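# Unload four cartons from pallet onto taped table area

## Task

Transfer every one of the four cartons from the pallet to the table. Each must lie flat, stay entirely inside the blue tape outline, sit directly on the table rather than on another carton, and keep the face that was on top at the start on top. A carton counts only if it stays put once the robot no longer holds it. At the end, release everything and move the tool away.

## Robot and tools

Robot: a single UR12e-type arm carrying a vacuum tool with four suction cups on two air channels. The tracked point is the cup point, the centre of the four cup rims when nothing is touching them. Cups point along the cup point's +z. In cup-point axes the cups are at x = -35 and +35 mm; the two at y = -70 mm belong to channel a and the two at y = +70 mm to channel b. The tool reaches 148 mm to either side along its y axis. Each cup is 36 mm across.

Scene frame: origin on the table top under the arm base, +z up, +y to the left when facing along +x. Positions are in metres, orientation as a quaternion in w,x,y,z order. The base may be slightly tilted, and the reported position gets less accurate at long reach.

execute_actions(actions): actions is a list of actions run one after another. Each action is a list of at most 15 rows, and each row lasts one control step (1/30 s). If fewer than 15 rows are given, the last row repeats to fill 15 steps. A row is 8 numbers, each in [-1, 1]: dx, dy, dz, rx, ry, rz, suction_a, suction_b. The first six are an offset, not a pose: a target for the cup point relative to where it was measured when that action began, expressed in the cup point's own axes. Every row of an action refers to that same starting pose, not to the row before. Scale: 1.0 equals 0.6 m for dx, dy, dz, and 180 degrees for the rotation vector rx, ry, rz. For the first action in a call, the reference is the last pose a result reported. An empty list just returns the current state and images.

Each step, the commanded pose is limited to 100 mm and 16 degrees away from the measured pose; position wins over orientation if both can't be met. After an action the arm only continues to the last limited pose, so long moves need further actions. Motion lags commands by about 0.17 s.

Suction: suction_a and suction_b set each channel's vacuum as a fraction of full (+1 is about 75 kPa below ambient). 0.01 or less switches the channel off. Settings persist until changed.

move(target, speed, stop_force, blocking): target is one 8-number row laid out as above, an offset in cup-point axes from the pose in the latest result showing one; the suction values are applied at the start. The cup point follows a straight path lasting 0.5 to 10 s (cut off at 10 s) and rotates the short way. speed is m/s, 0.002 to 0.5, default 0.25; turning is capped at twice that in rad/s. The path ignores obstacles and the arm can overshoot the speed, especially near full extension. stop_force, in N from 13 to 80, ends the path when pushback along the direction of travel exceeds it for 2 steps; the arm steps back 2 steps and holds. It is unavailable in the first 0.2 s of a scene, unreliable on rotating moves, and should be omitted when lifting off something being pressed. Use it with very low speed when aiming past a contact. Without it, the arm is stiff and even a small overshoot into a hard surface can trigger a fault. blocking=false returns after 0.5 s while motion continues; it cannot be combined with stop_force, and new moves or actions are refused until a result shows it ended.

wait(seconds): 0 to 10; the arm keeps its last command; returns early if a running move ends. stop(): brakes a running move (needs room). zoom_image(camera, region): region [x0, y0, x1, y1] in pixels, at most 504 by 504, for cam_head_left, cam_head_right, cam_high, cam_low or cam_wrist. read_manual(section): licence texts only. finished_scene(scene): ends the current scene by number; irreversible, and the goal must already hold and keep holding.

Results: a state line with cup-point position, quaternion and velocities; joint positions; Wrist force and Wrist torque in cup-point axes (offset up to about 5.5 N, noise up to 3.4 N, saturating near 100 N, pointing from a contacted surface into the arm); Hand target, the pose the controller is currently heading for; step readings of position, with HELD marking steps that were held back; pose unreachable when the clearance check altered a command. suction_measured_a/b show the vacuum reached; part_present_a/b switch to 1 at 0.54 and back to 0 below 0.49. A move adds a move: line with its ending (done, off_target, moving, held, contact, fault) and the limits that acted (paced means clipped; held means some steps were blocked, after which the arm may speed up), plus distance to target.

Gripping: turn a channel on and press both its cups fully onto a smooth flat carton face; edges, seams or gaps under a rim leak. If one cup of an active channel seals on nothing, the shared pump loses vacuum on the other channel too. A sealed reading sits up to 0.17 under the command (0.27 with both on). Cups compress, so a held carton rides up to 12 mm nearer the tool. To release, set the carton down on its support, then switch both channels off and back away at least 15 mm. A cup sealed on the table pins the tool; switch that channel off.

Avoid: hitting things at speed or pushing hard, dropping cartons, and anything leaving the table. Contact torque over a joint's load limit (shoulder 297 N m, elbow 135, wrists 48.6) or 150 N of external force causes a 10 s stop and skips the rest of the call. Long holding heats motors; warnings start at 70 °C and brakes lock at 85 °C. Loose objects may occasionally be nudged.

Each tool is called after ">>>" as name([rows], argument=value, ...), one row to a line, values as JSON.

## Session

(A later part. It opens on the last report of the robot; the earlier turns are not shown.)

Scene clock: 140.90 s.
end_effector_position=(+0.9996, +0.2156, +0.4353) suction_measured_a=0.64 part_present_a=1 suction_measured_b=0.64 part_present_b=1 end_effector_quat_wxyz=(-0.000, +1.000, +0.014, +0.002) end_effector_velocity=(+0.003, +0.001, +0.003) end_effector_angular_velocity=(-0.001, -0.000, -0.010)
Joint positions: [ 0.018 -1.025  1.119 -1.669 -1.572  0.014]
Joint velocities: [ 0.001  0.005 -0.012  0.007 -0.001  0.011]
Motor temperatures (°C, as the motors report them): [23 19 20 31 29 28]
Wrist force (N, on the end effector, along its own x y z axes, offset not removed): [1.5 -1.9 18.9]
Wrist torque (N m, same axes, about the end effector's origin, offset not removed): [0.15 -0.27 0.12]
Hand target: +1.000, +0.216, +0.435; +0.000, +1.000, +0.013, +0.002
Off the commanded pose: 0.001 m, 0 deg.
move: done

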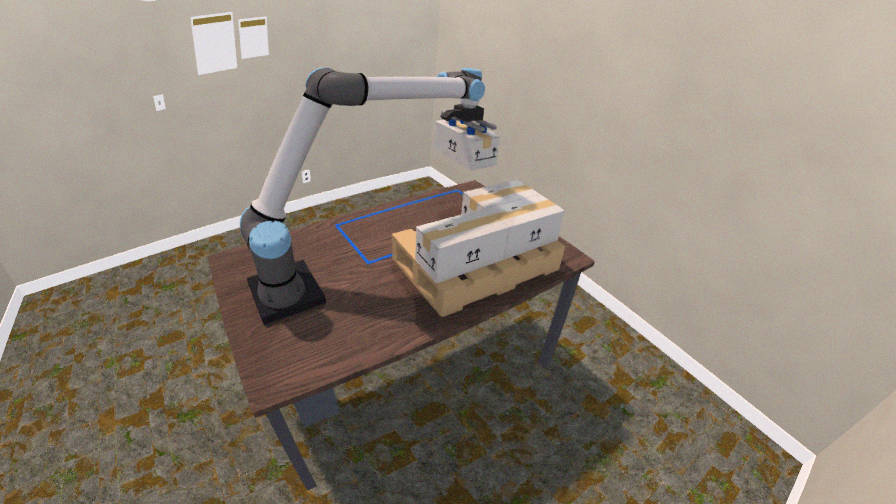

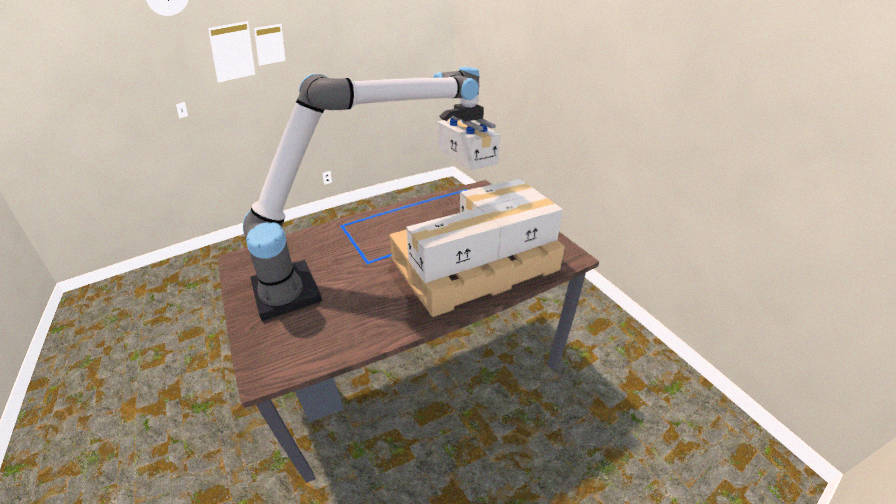

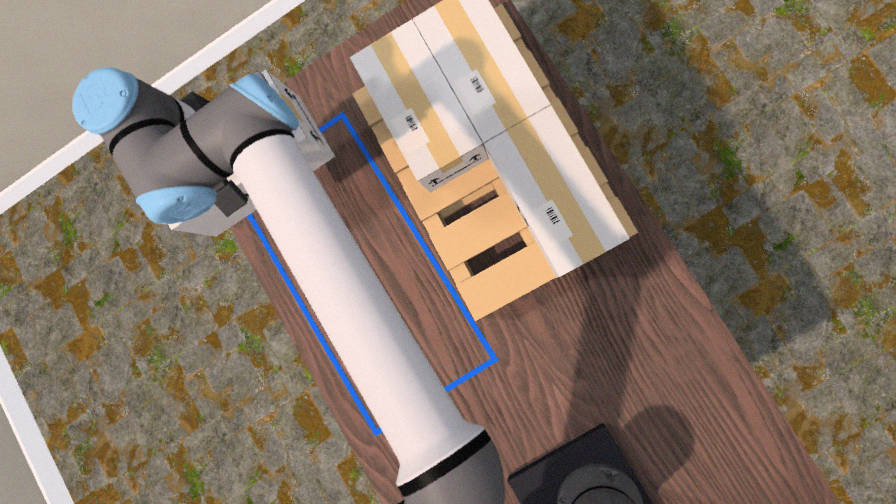

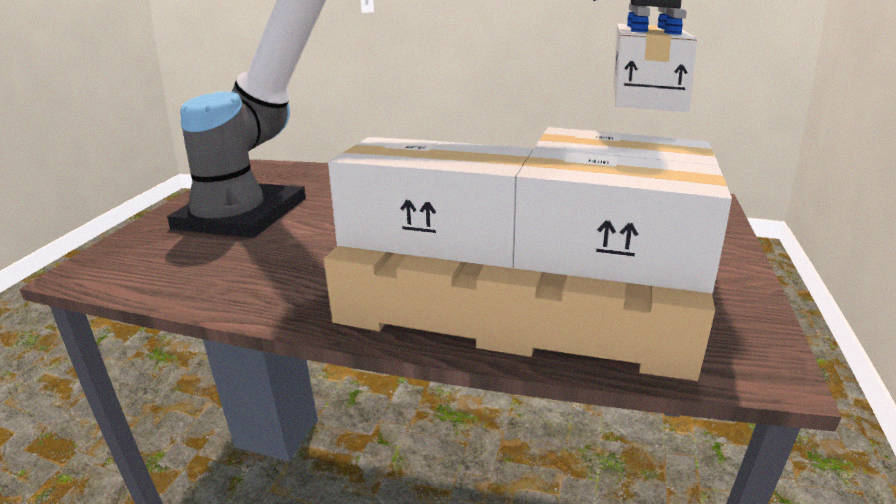

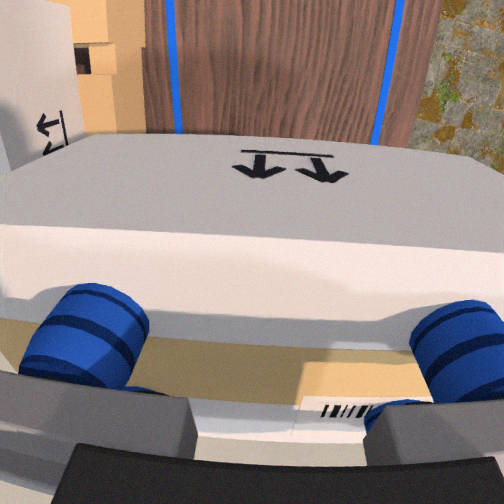

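>>> move(target=[0,0,0.455,0,0,0,1,1], speed=0.2)

Scene clock: 146.60 s.
end_effector_position=(+1.0004, +0.2155, +0.1628) suction_measured_a=0.64 part_present_a=1 suction_measured_b=0.64 part_present_b=1 end_effector_quat_wxyz=(-0.000, +1.000, +0.014, +0.002) end_effector_velocity=(+0.000, -0.003, -0.004) end_effector_angular_velocity=(-0.001, +0.001, -0.002)
Joint positions: [ 0.018 -0.885  1.391 -2.08  -1.572  0.014]
Joint velocities: [-0.003  0.003  0.002 -0.004 -0.001 -0.   ]
Motor temperatures (°C, as the motors report them): [23 19 20 31 29 28]
Wrist force (N, on the end effector, along its own x y z axes, offset not removed): [-1.5 -3.8 19.5]
Wrist torque (N m, same axes, about the end effector's origin, offset not removed): [-0.25 0.12 0.14]
Hand target: +1.000, +0.216, +0.162; -0.000, +1.000, +0.014, +0.002
Off the commanded pose: 0.001 m, 0 deg.
move: done

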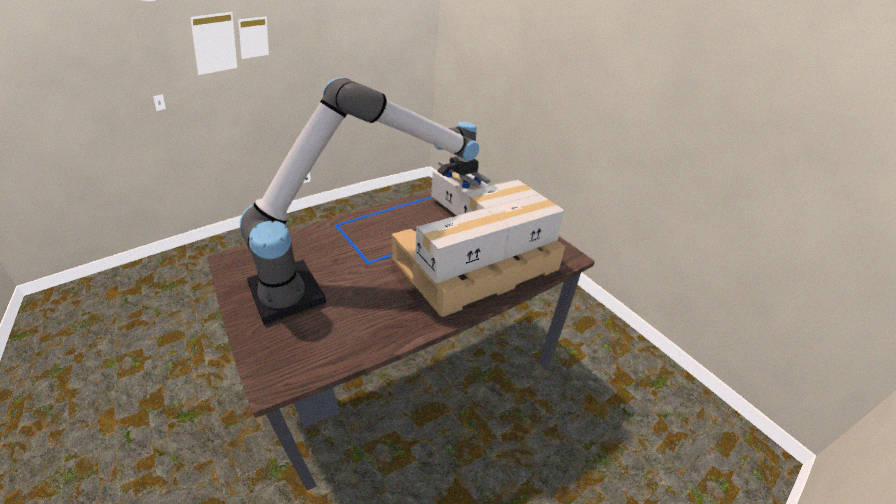

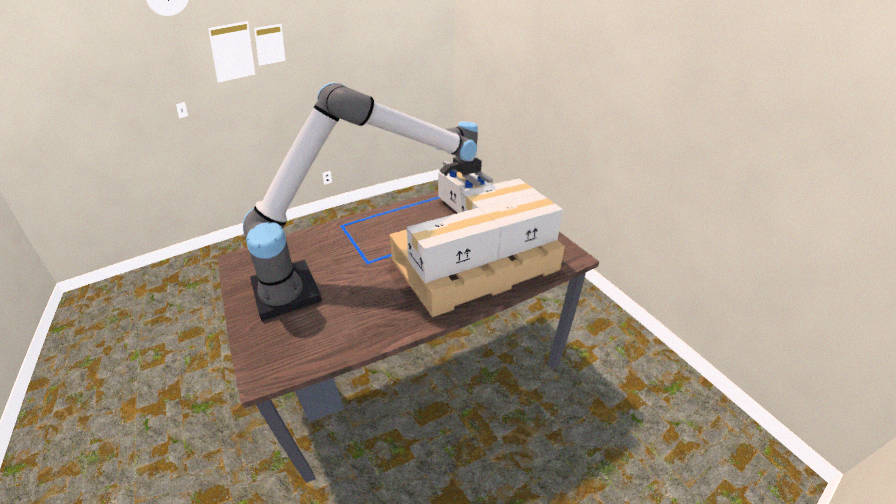

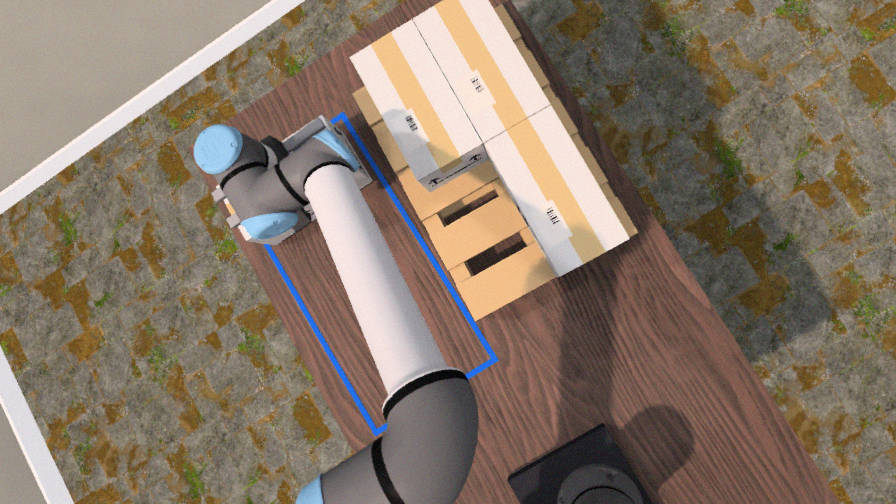

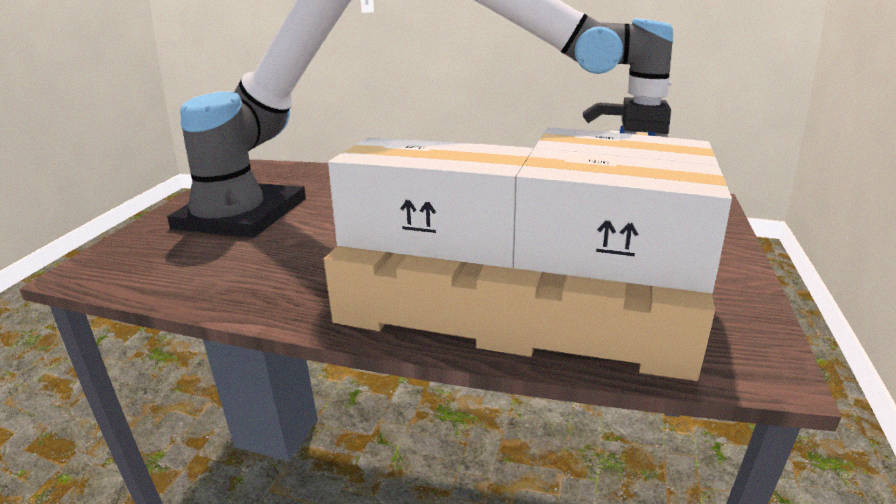

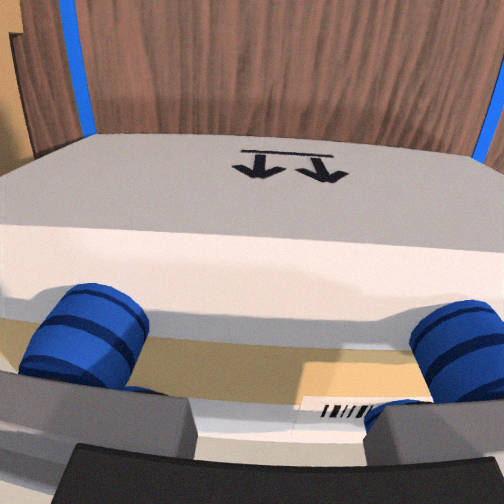

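>>> move(target=[0,0,0.025,0,0,0,1,1], speed=0.04)

>>> move(target=[0,0,0.04,0,0,0,1,1], speed=0.005, stop_force=13)

Scene clock: 153.67 s.
end_effector_position=(+1.0004, +0.2156, +0.1481) suction_measured_a=0.64 part_present_a=1 suction_measured_b=0.64 part_present_b=1 end_effector_quat_wxyz=(-0.000, +1.000, +0.014, +0.002) end_effector_velocity=(-0.000, +0.000, -0.002) end_effector_angular_velocity=(+0.000, -0.000, -0.000)
Joint positions: [ 0.018 -0.873  1.399 -2.1   -1.572  0.014]
Joint velocities: [-0.     0.001  0.002 -0.004  0.     0.   ]
Motor temperatures (°C, as the motors report them): [23 19 20 31 29 28]
Wrist force (N, on the end effector, along its own x y z axes, offset not removed): [-1.2 -1.8 18.9]
Wrist torque (N m, same axes, about the end effector's origin, offset not removed): [0.15 0.02 0.13]
Hand target: +1.000, +0.216, +0.148; -0.000, +1.000, +0.014, +0.002
Off the commanded pose: 0.000 m, 0 deg.
move: done

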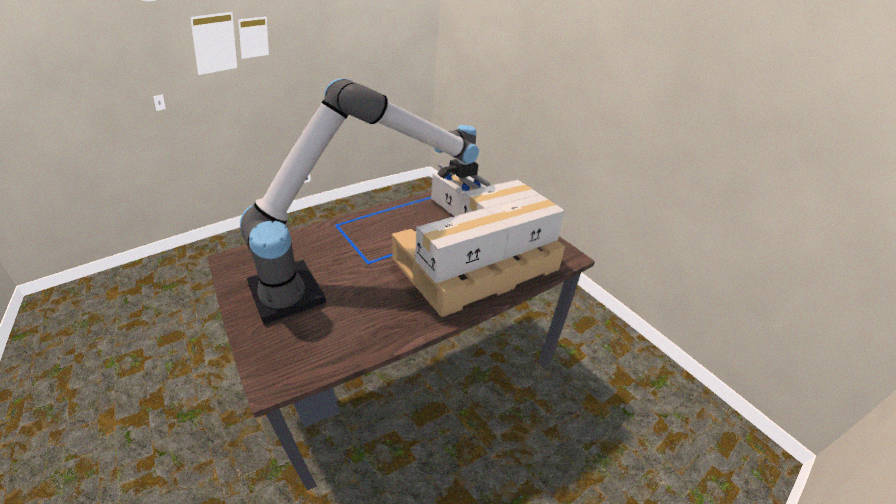

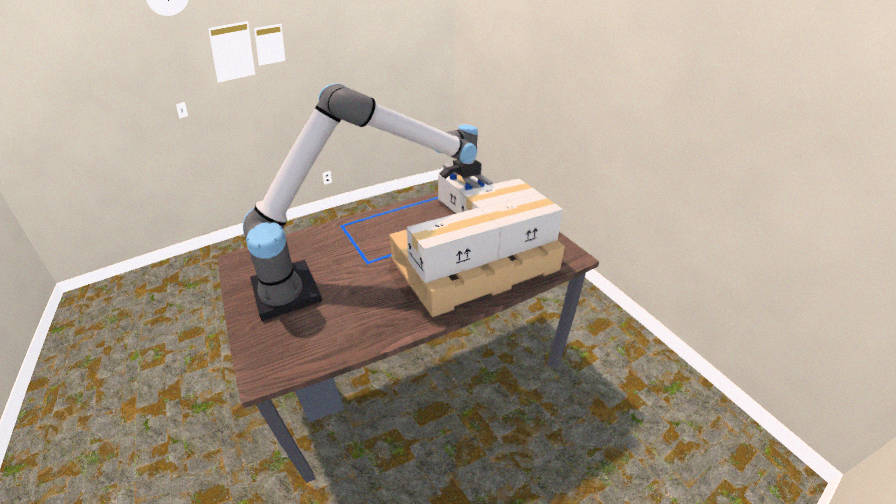

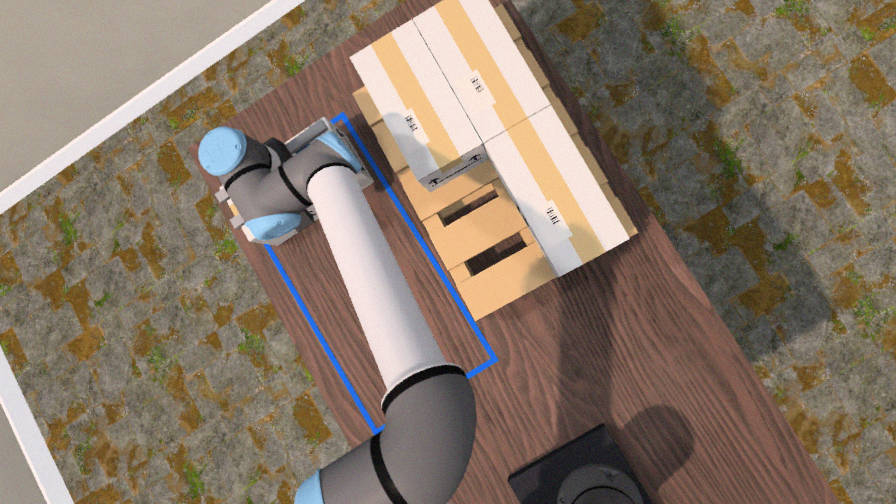

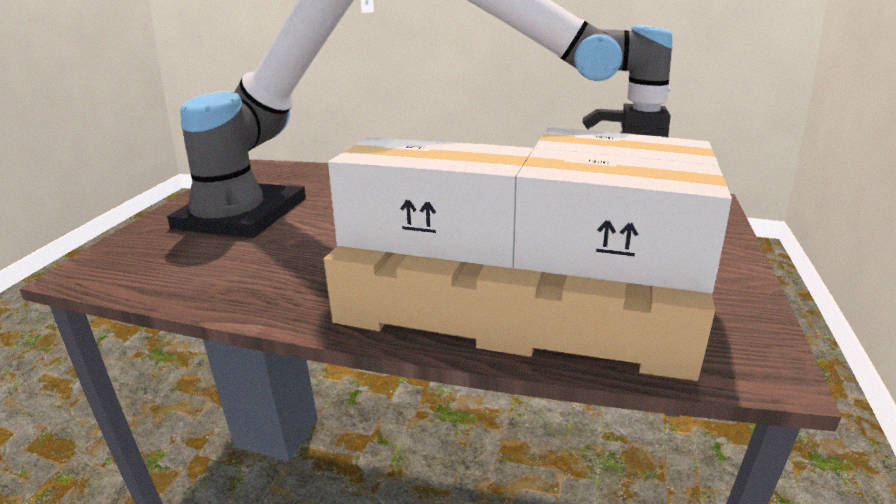

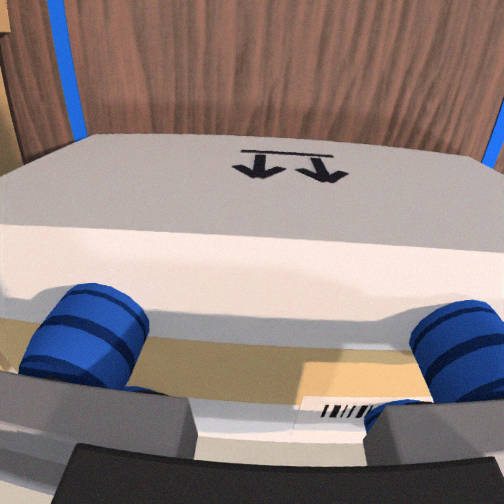

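Scene clock: 156.13 s.
end_effector_position=(+1.0005, +0.2156, +0.1378) suction_measured_a=0.64 part_present_a=1 suction_measured_b=0.64 part_present_b=1 end_effector_quat_wxyz=(-0.000, +1.000, +0.014, +0.002) end_effector_velocity=(-0.001, +0.000, +0.001) end_effector_angular_velocity=(-0.000, +0.002, +0.000)
Joint positions: [ 0.018 -0.864  1.405 -2.114 -1.572  0.014]
Joint velocities: [ 0.    -0.001  0.001  0.003 -0.     0.   ]
Motor temperatures (°C, as the motors report them): [23 19 20 31 29 28]
Wrist force (N, on the end effector, along its own x y z axes, offset not removed): [-7.3 2.2 -12.5]
Wrist torque (N m, same axes, about the end effector's origin, offset not removed): [0.81 -0.50 0.17]
Hand target: +1.000, +0.216, +0.138; -0.000, +1.000, +0.014, +0.002
Off the commanded pose: 0.014 m, 0 deg.
move: contact

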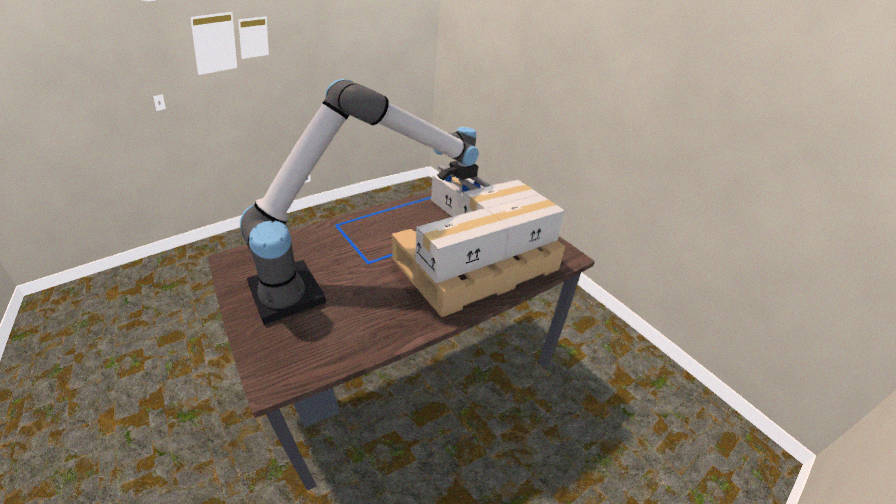

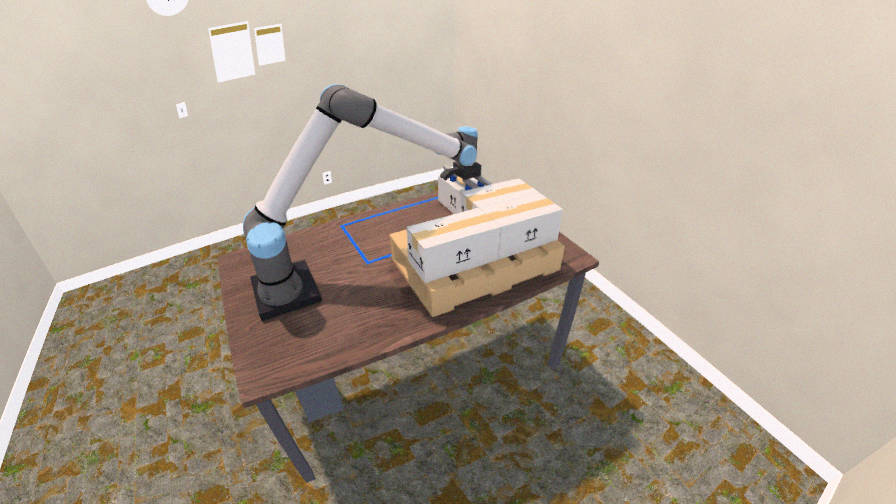

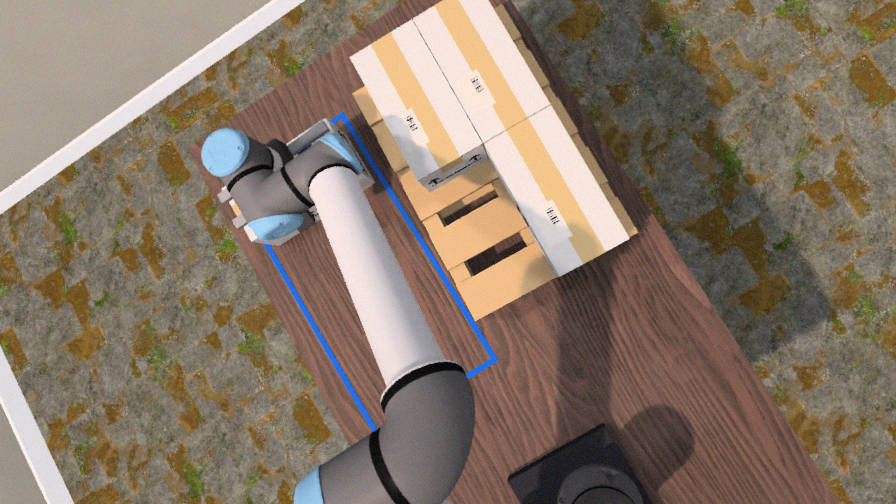

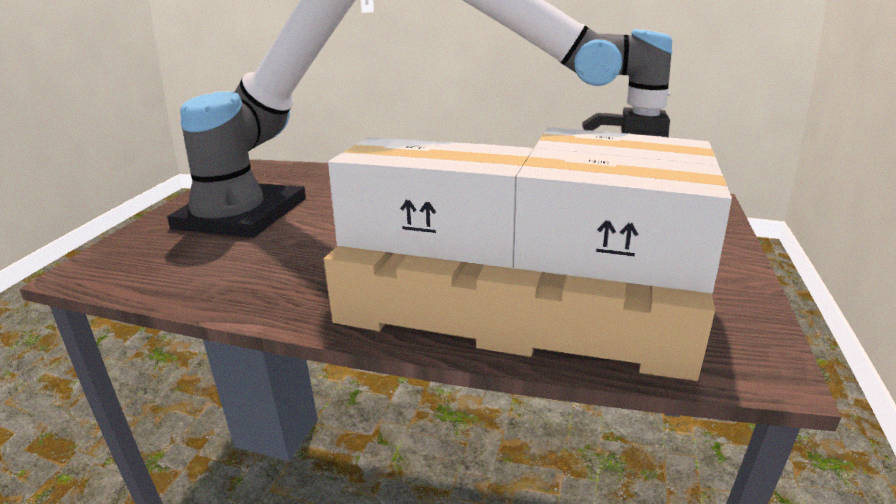

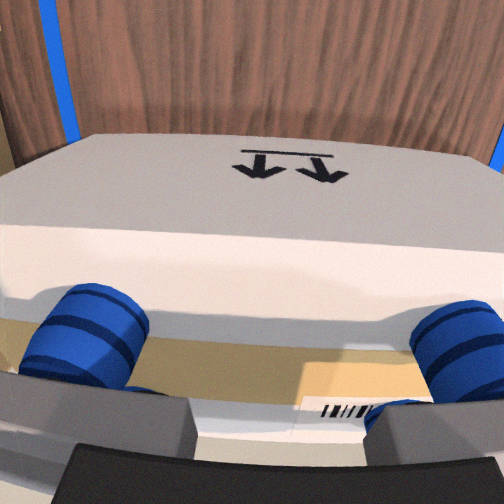

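>>> execute_actions([
  [[0,0,0,0,0,0,0,0]],
])

>>> move(target=[0,0,-0.31,0,0,0,0,0], speed=0.3)

>>> move(target=[-0.098,0.563,0,0,0,-0.483,0,0], speed=0.4)

Scene clock: 166.20 s.
end_effector_position=(+1.0005, +0.2156, +0.1379) suction_measured_a=0.01 part_present_a=0 suction_measured_b=0.01 part_present_b=0 end_effector_quat_wxyz=(-0.000, +1.000, +0.014, +0.002) end_effector_velocity=(-0.000, -0.000, -0.001) end_effector_angular_velocity=(-0.000, +0.001, -0.000)
Joint positions: [ 0.018 -0.865  1.404 -2.114 -1.572  0.014]
Joint velocities: [-0.     0.001  0.001 -0.    -0.    -0.   ]
Motor temperatures (°C, as the motors report them): [23 19 20 31 29 28]
Wrist force (N, on the end effector, along its own x y z axes, offset not removed): [-5.3 -2.1 -50.3]
Wrist torque (N m, same axes, about the end effector's origin, offset not removed): [-0.34 0.18 0.12]
Hand target: +1.001, +0.216, +0.138; -0.000, +1.000, +0.014, +0.002
Off the commanded pose: 0.000 m, 0 deg.
Step readings (end_effector_position):
0: (+1.0005, +0.2156, +0.1381)
1: (+1.0005, +0.2156, +0.1381)
2: (+1.0007, +0.2156, +0.1384)
4: (+1.0008, +0.2156, +0.1387)
8: (+1.0008, +0.2156, +0.1385)
15: end_effector_position above

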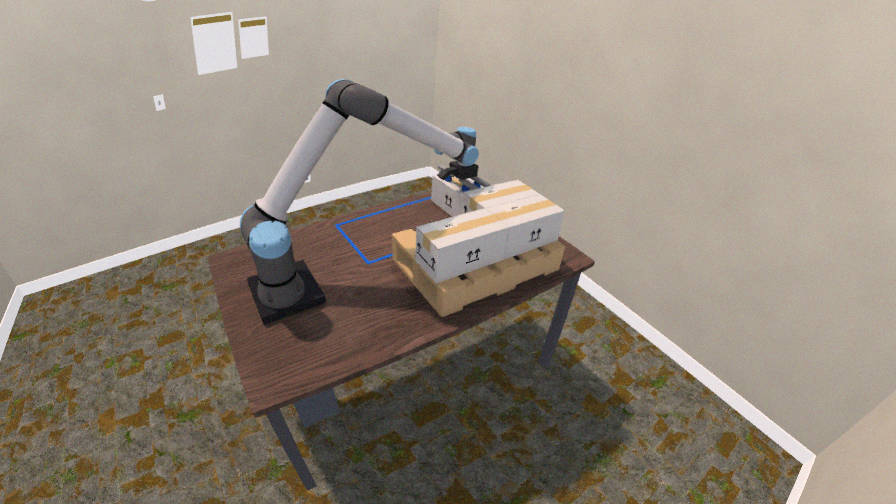

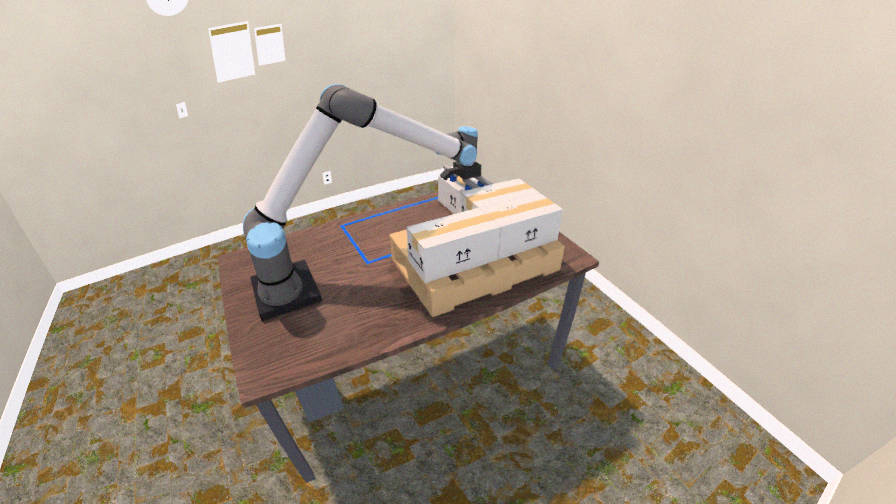

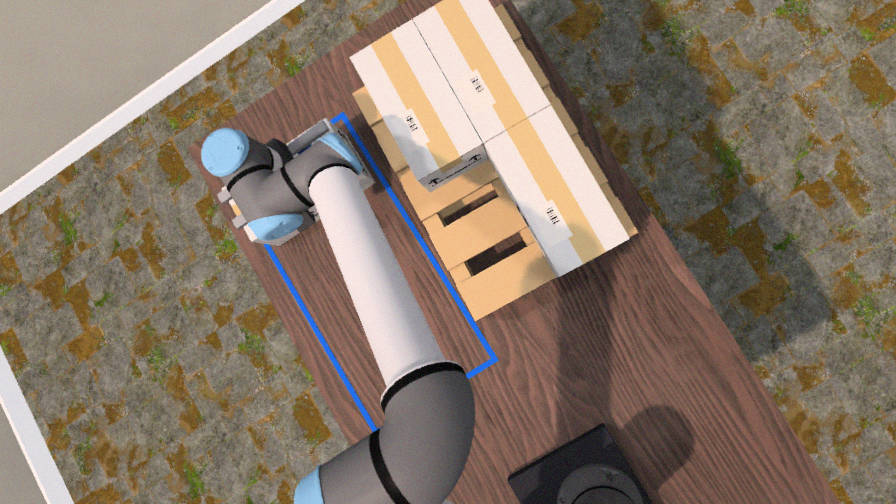

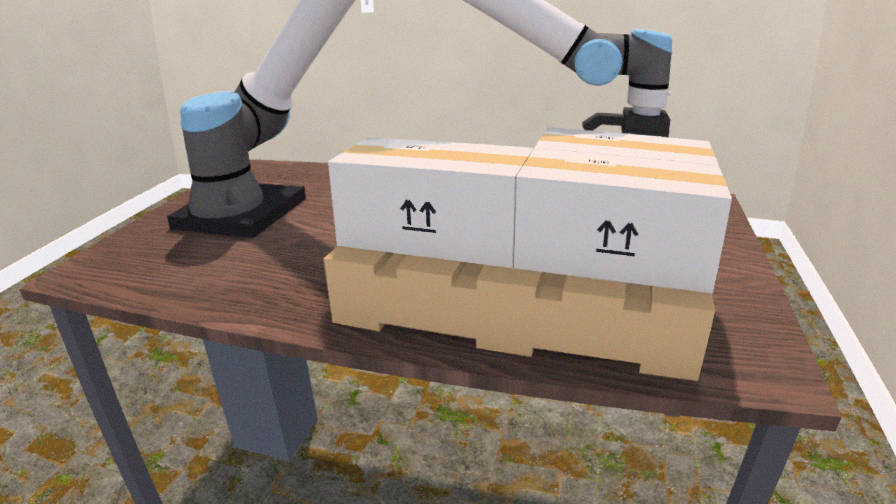

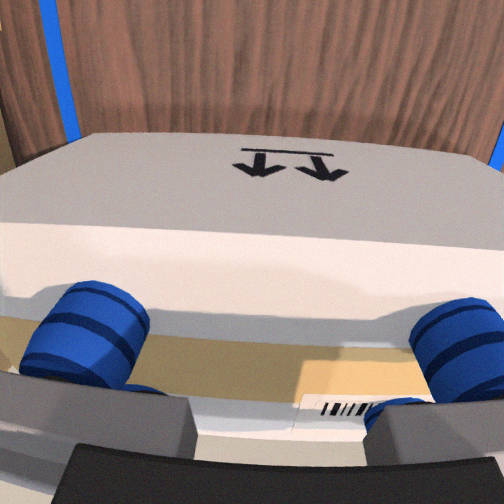

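Scene clock: 167.53 s.
end_effector_position=(+0.9999, +0.2157, +0.3235) suction_measured_a=0.01 part_present_a=0 suction_measured_b=0.01 part_present_b=0 end_effector_quat_wxyz=(-0.000, +1.000, +0.014, +0.002) end_effector_velocity=(+0.000, -0.000, +0.003) end_effector_angular_velocity=(+0.001, +0.001, -0.000)
Joint positions: [ 0.018 -0.989  1.261 -1.847 -1.572  0.014]
Joint velocities: [-0.    -0.001 -0.004  0.005  0.001  0.   ]
Motor temperatures (°C, as the motors report them): [23 19 20 31 29 28]
Wrist force (N, on the end effector, along its own x y z axes, offset not removed): [-2.6 -2.0 1.3]
Wrist torque (N m, same axes, about the end effector's origin, offset not removed): [-0.34 0.25 0.21]
Hand target: +1.000, +0.216, +0.324; -0.000, +1.000, +0.014, +0.002
Off the commanded pose: 0.000 m, 0 deg.
move: done

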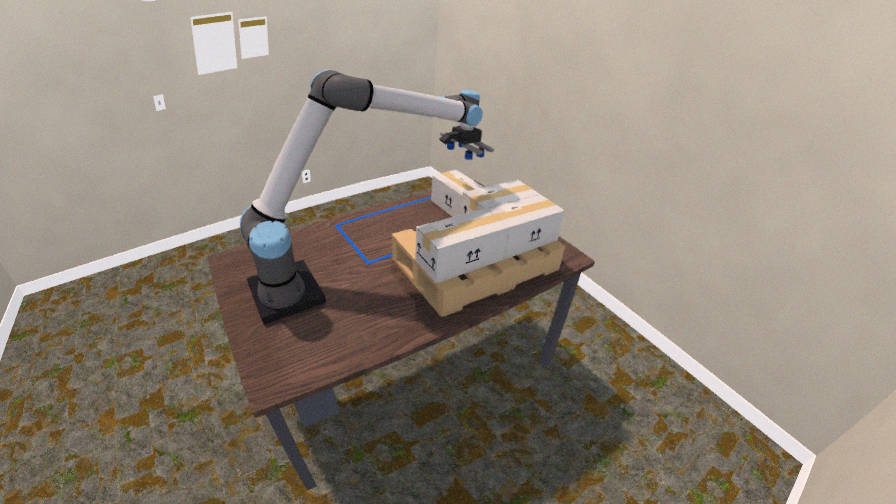

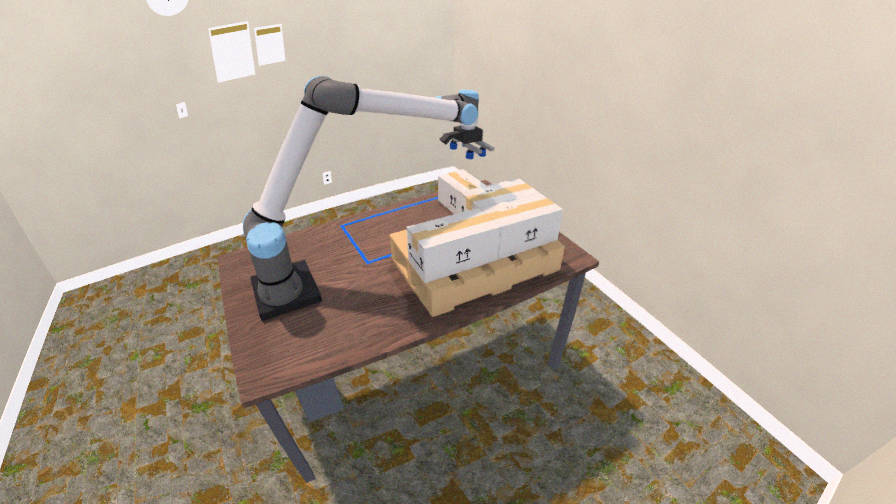

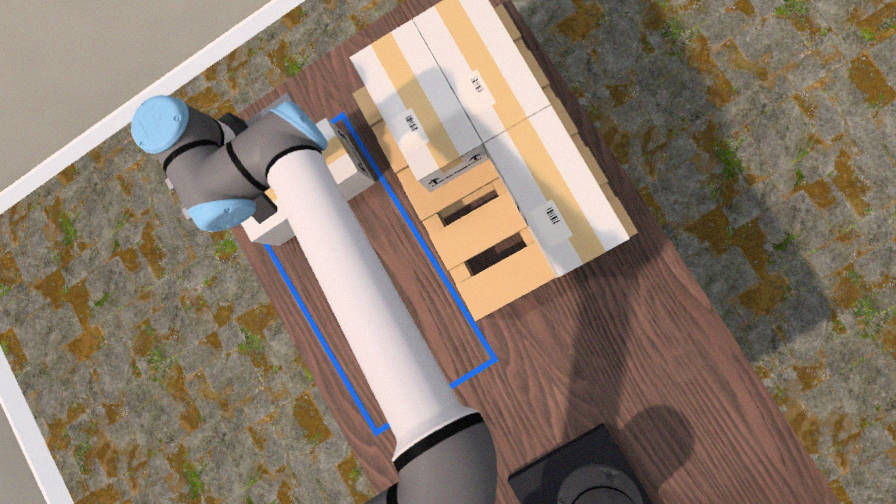

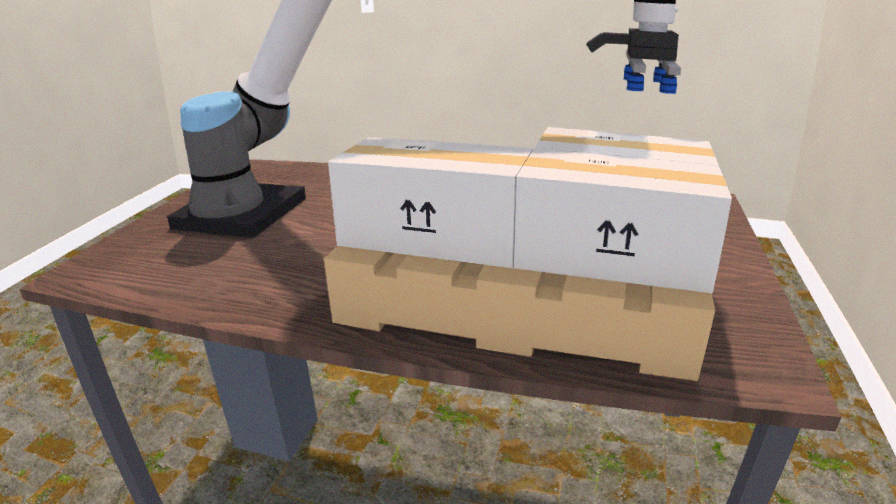

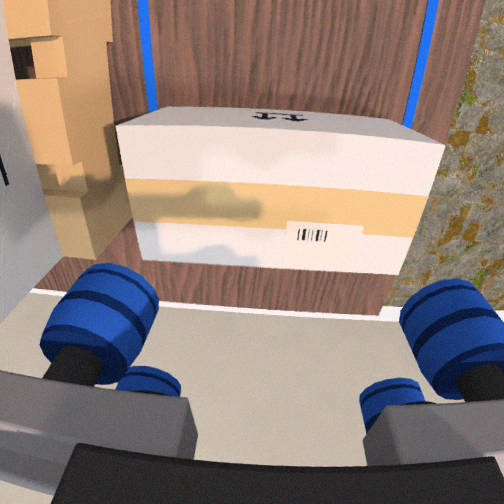

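Scene clock: 170.10 s.
end_effector_position=(+0.9506, -0.1232, +0.3233) suction_measured_a=0.01 part_present_a=0 suction_measured_b=0.01 part_present_b=0 end_effector_quat_wxyz=(+0.002, +0.717, +0.697, +0.001) end_effector_velocity=(-0.001, -0.004, -0.000) end_effector_angular_velocity=(+0.001, +0.000, +0.014)
Joint positions: [-0.335 -1.094  1.426 -1.907 -1.571 -1.855]
Joint velocities: [-0.004 -0.001  0.001 -0.     0.001 -0.019]
Motor temperatures (°C, as the motors report them): [23 19 20 31 29 28]
Wrist force (N, on the end effector, along its own x y z axes, offset not removed): [-0.1 -0.2 -3.2]
Wrist torque (N m, same axes, about the end effector's origin, offset not removed): [-0.10 -0.11 0.03]
Hand target: +0.951, -0.124, +0.323; +0.002, +0.716, +0.698, +0.001
Off the commanded pose: 0.000 m, 0 deg.
move: done

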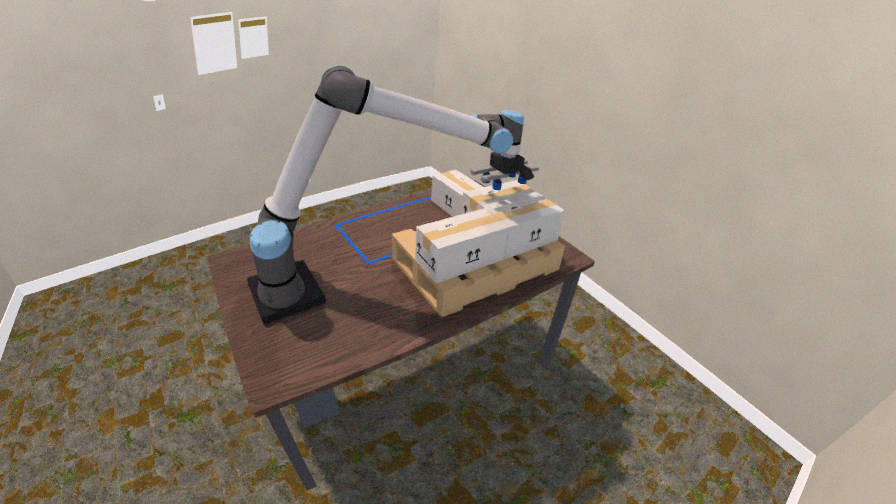

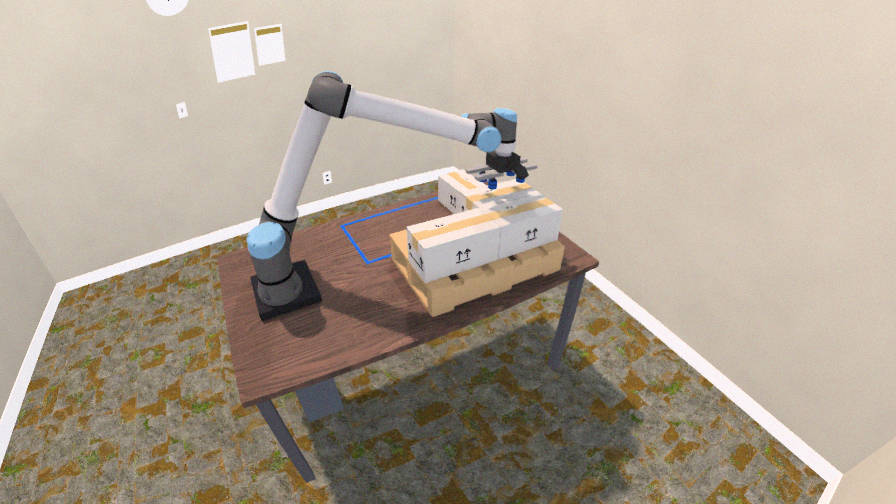

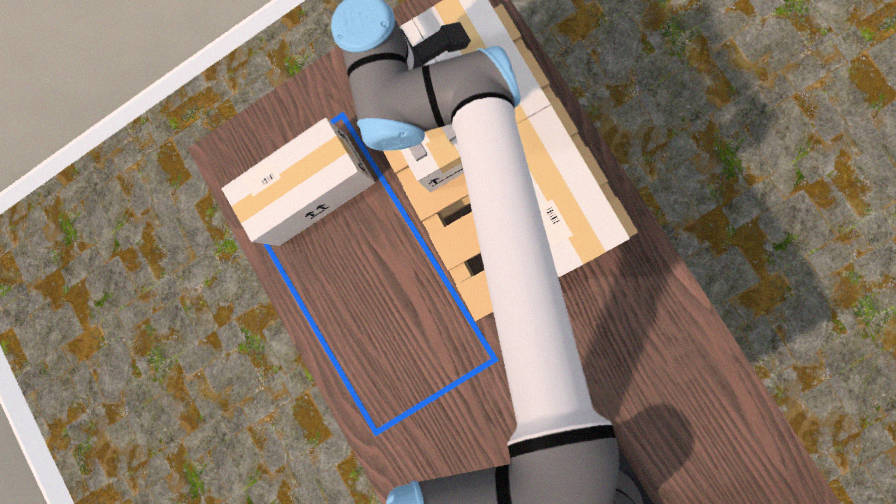

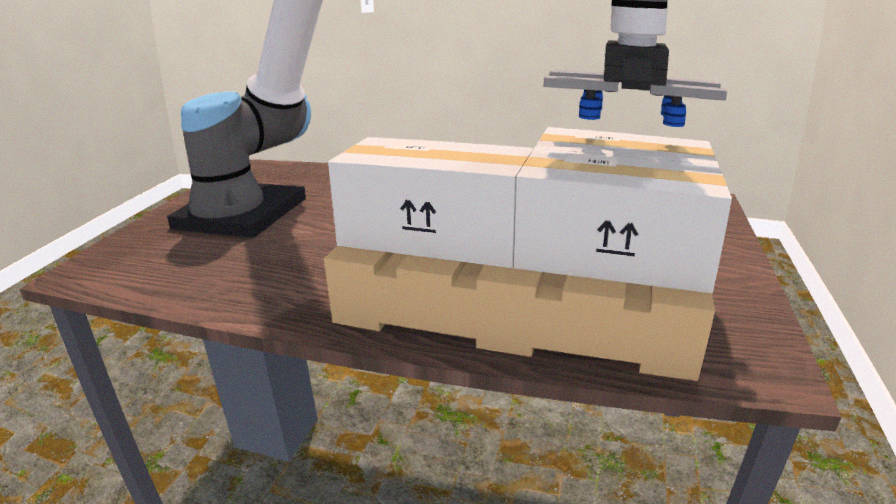

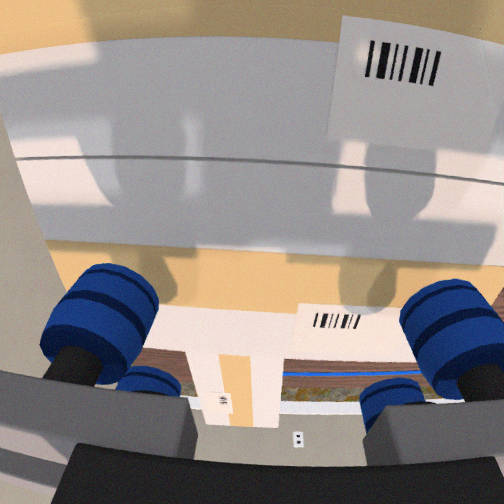

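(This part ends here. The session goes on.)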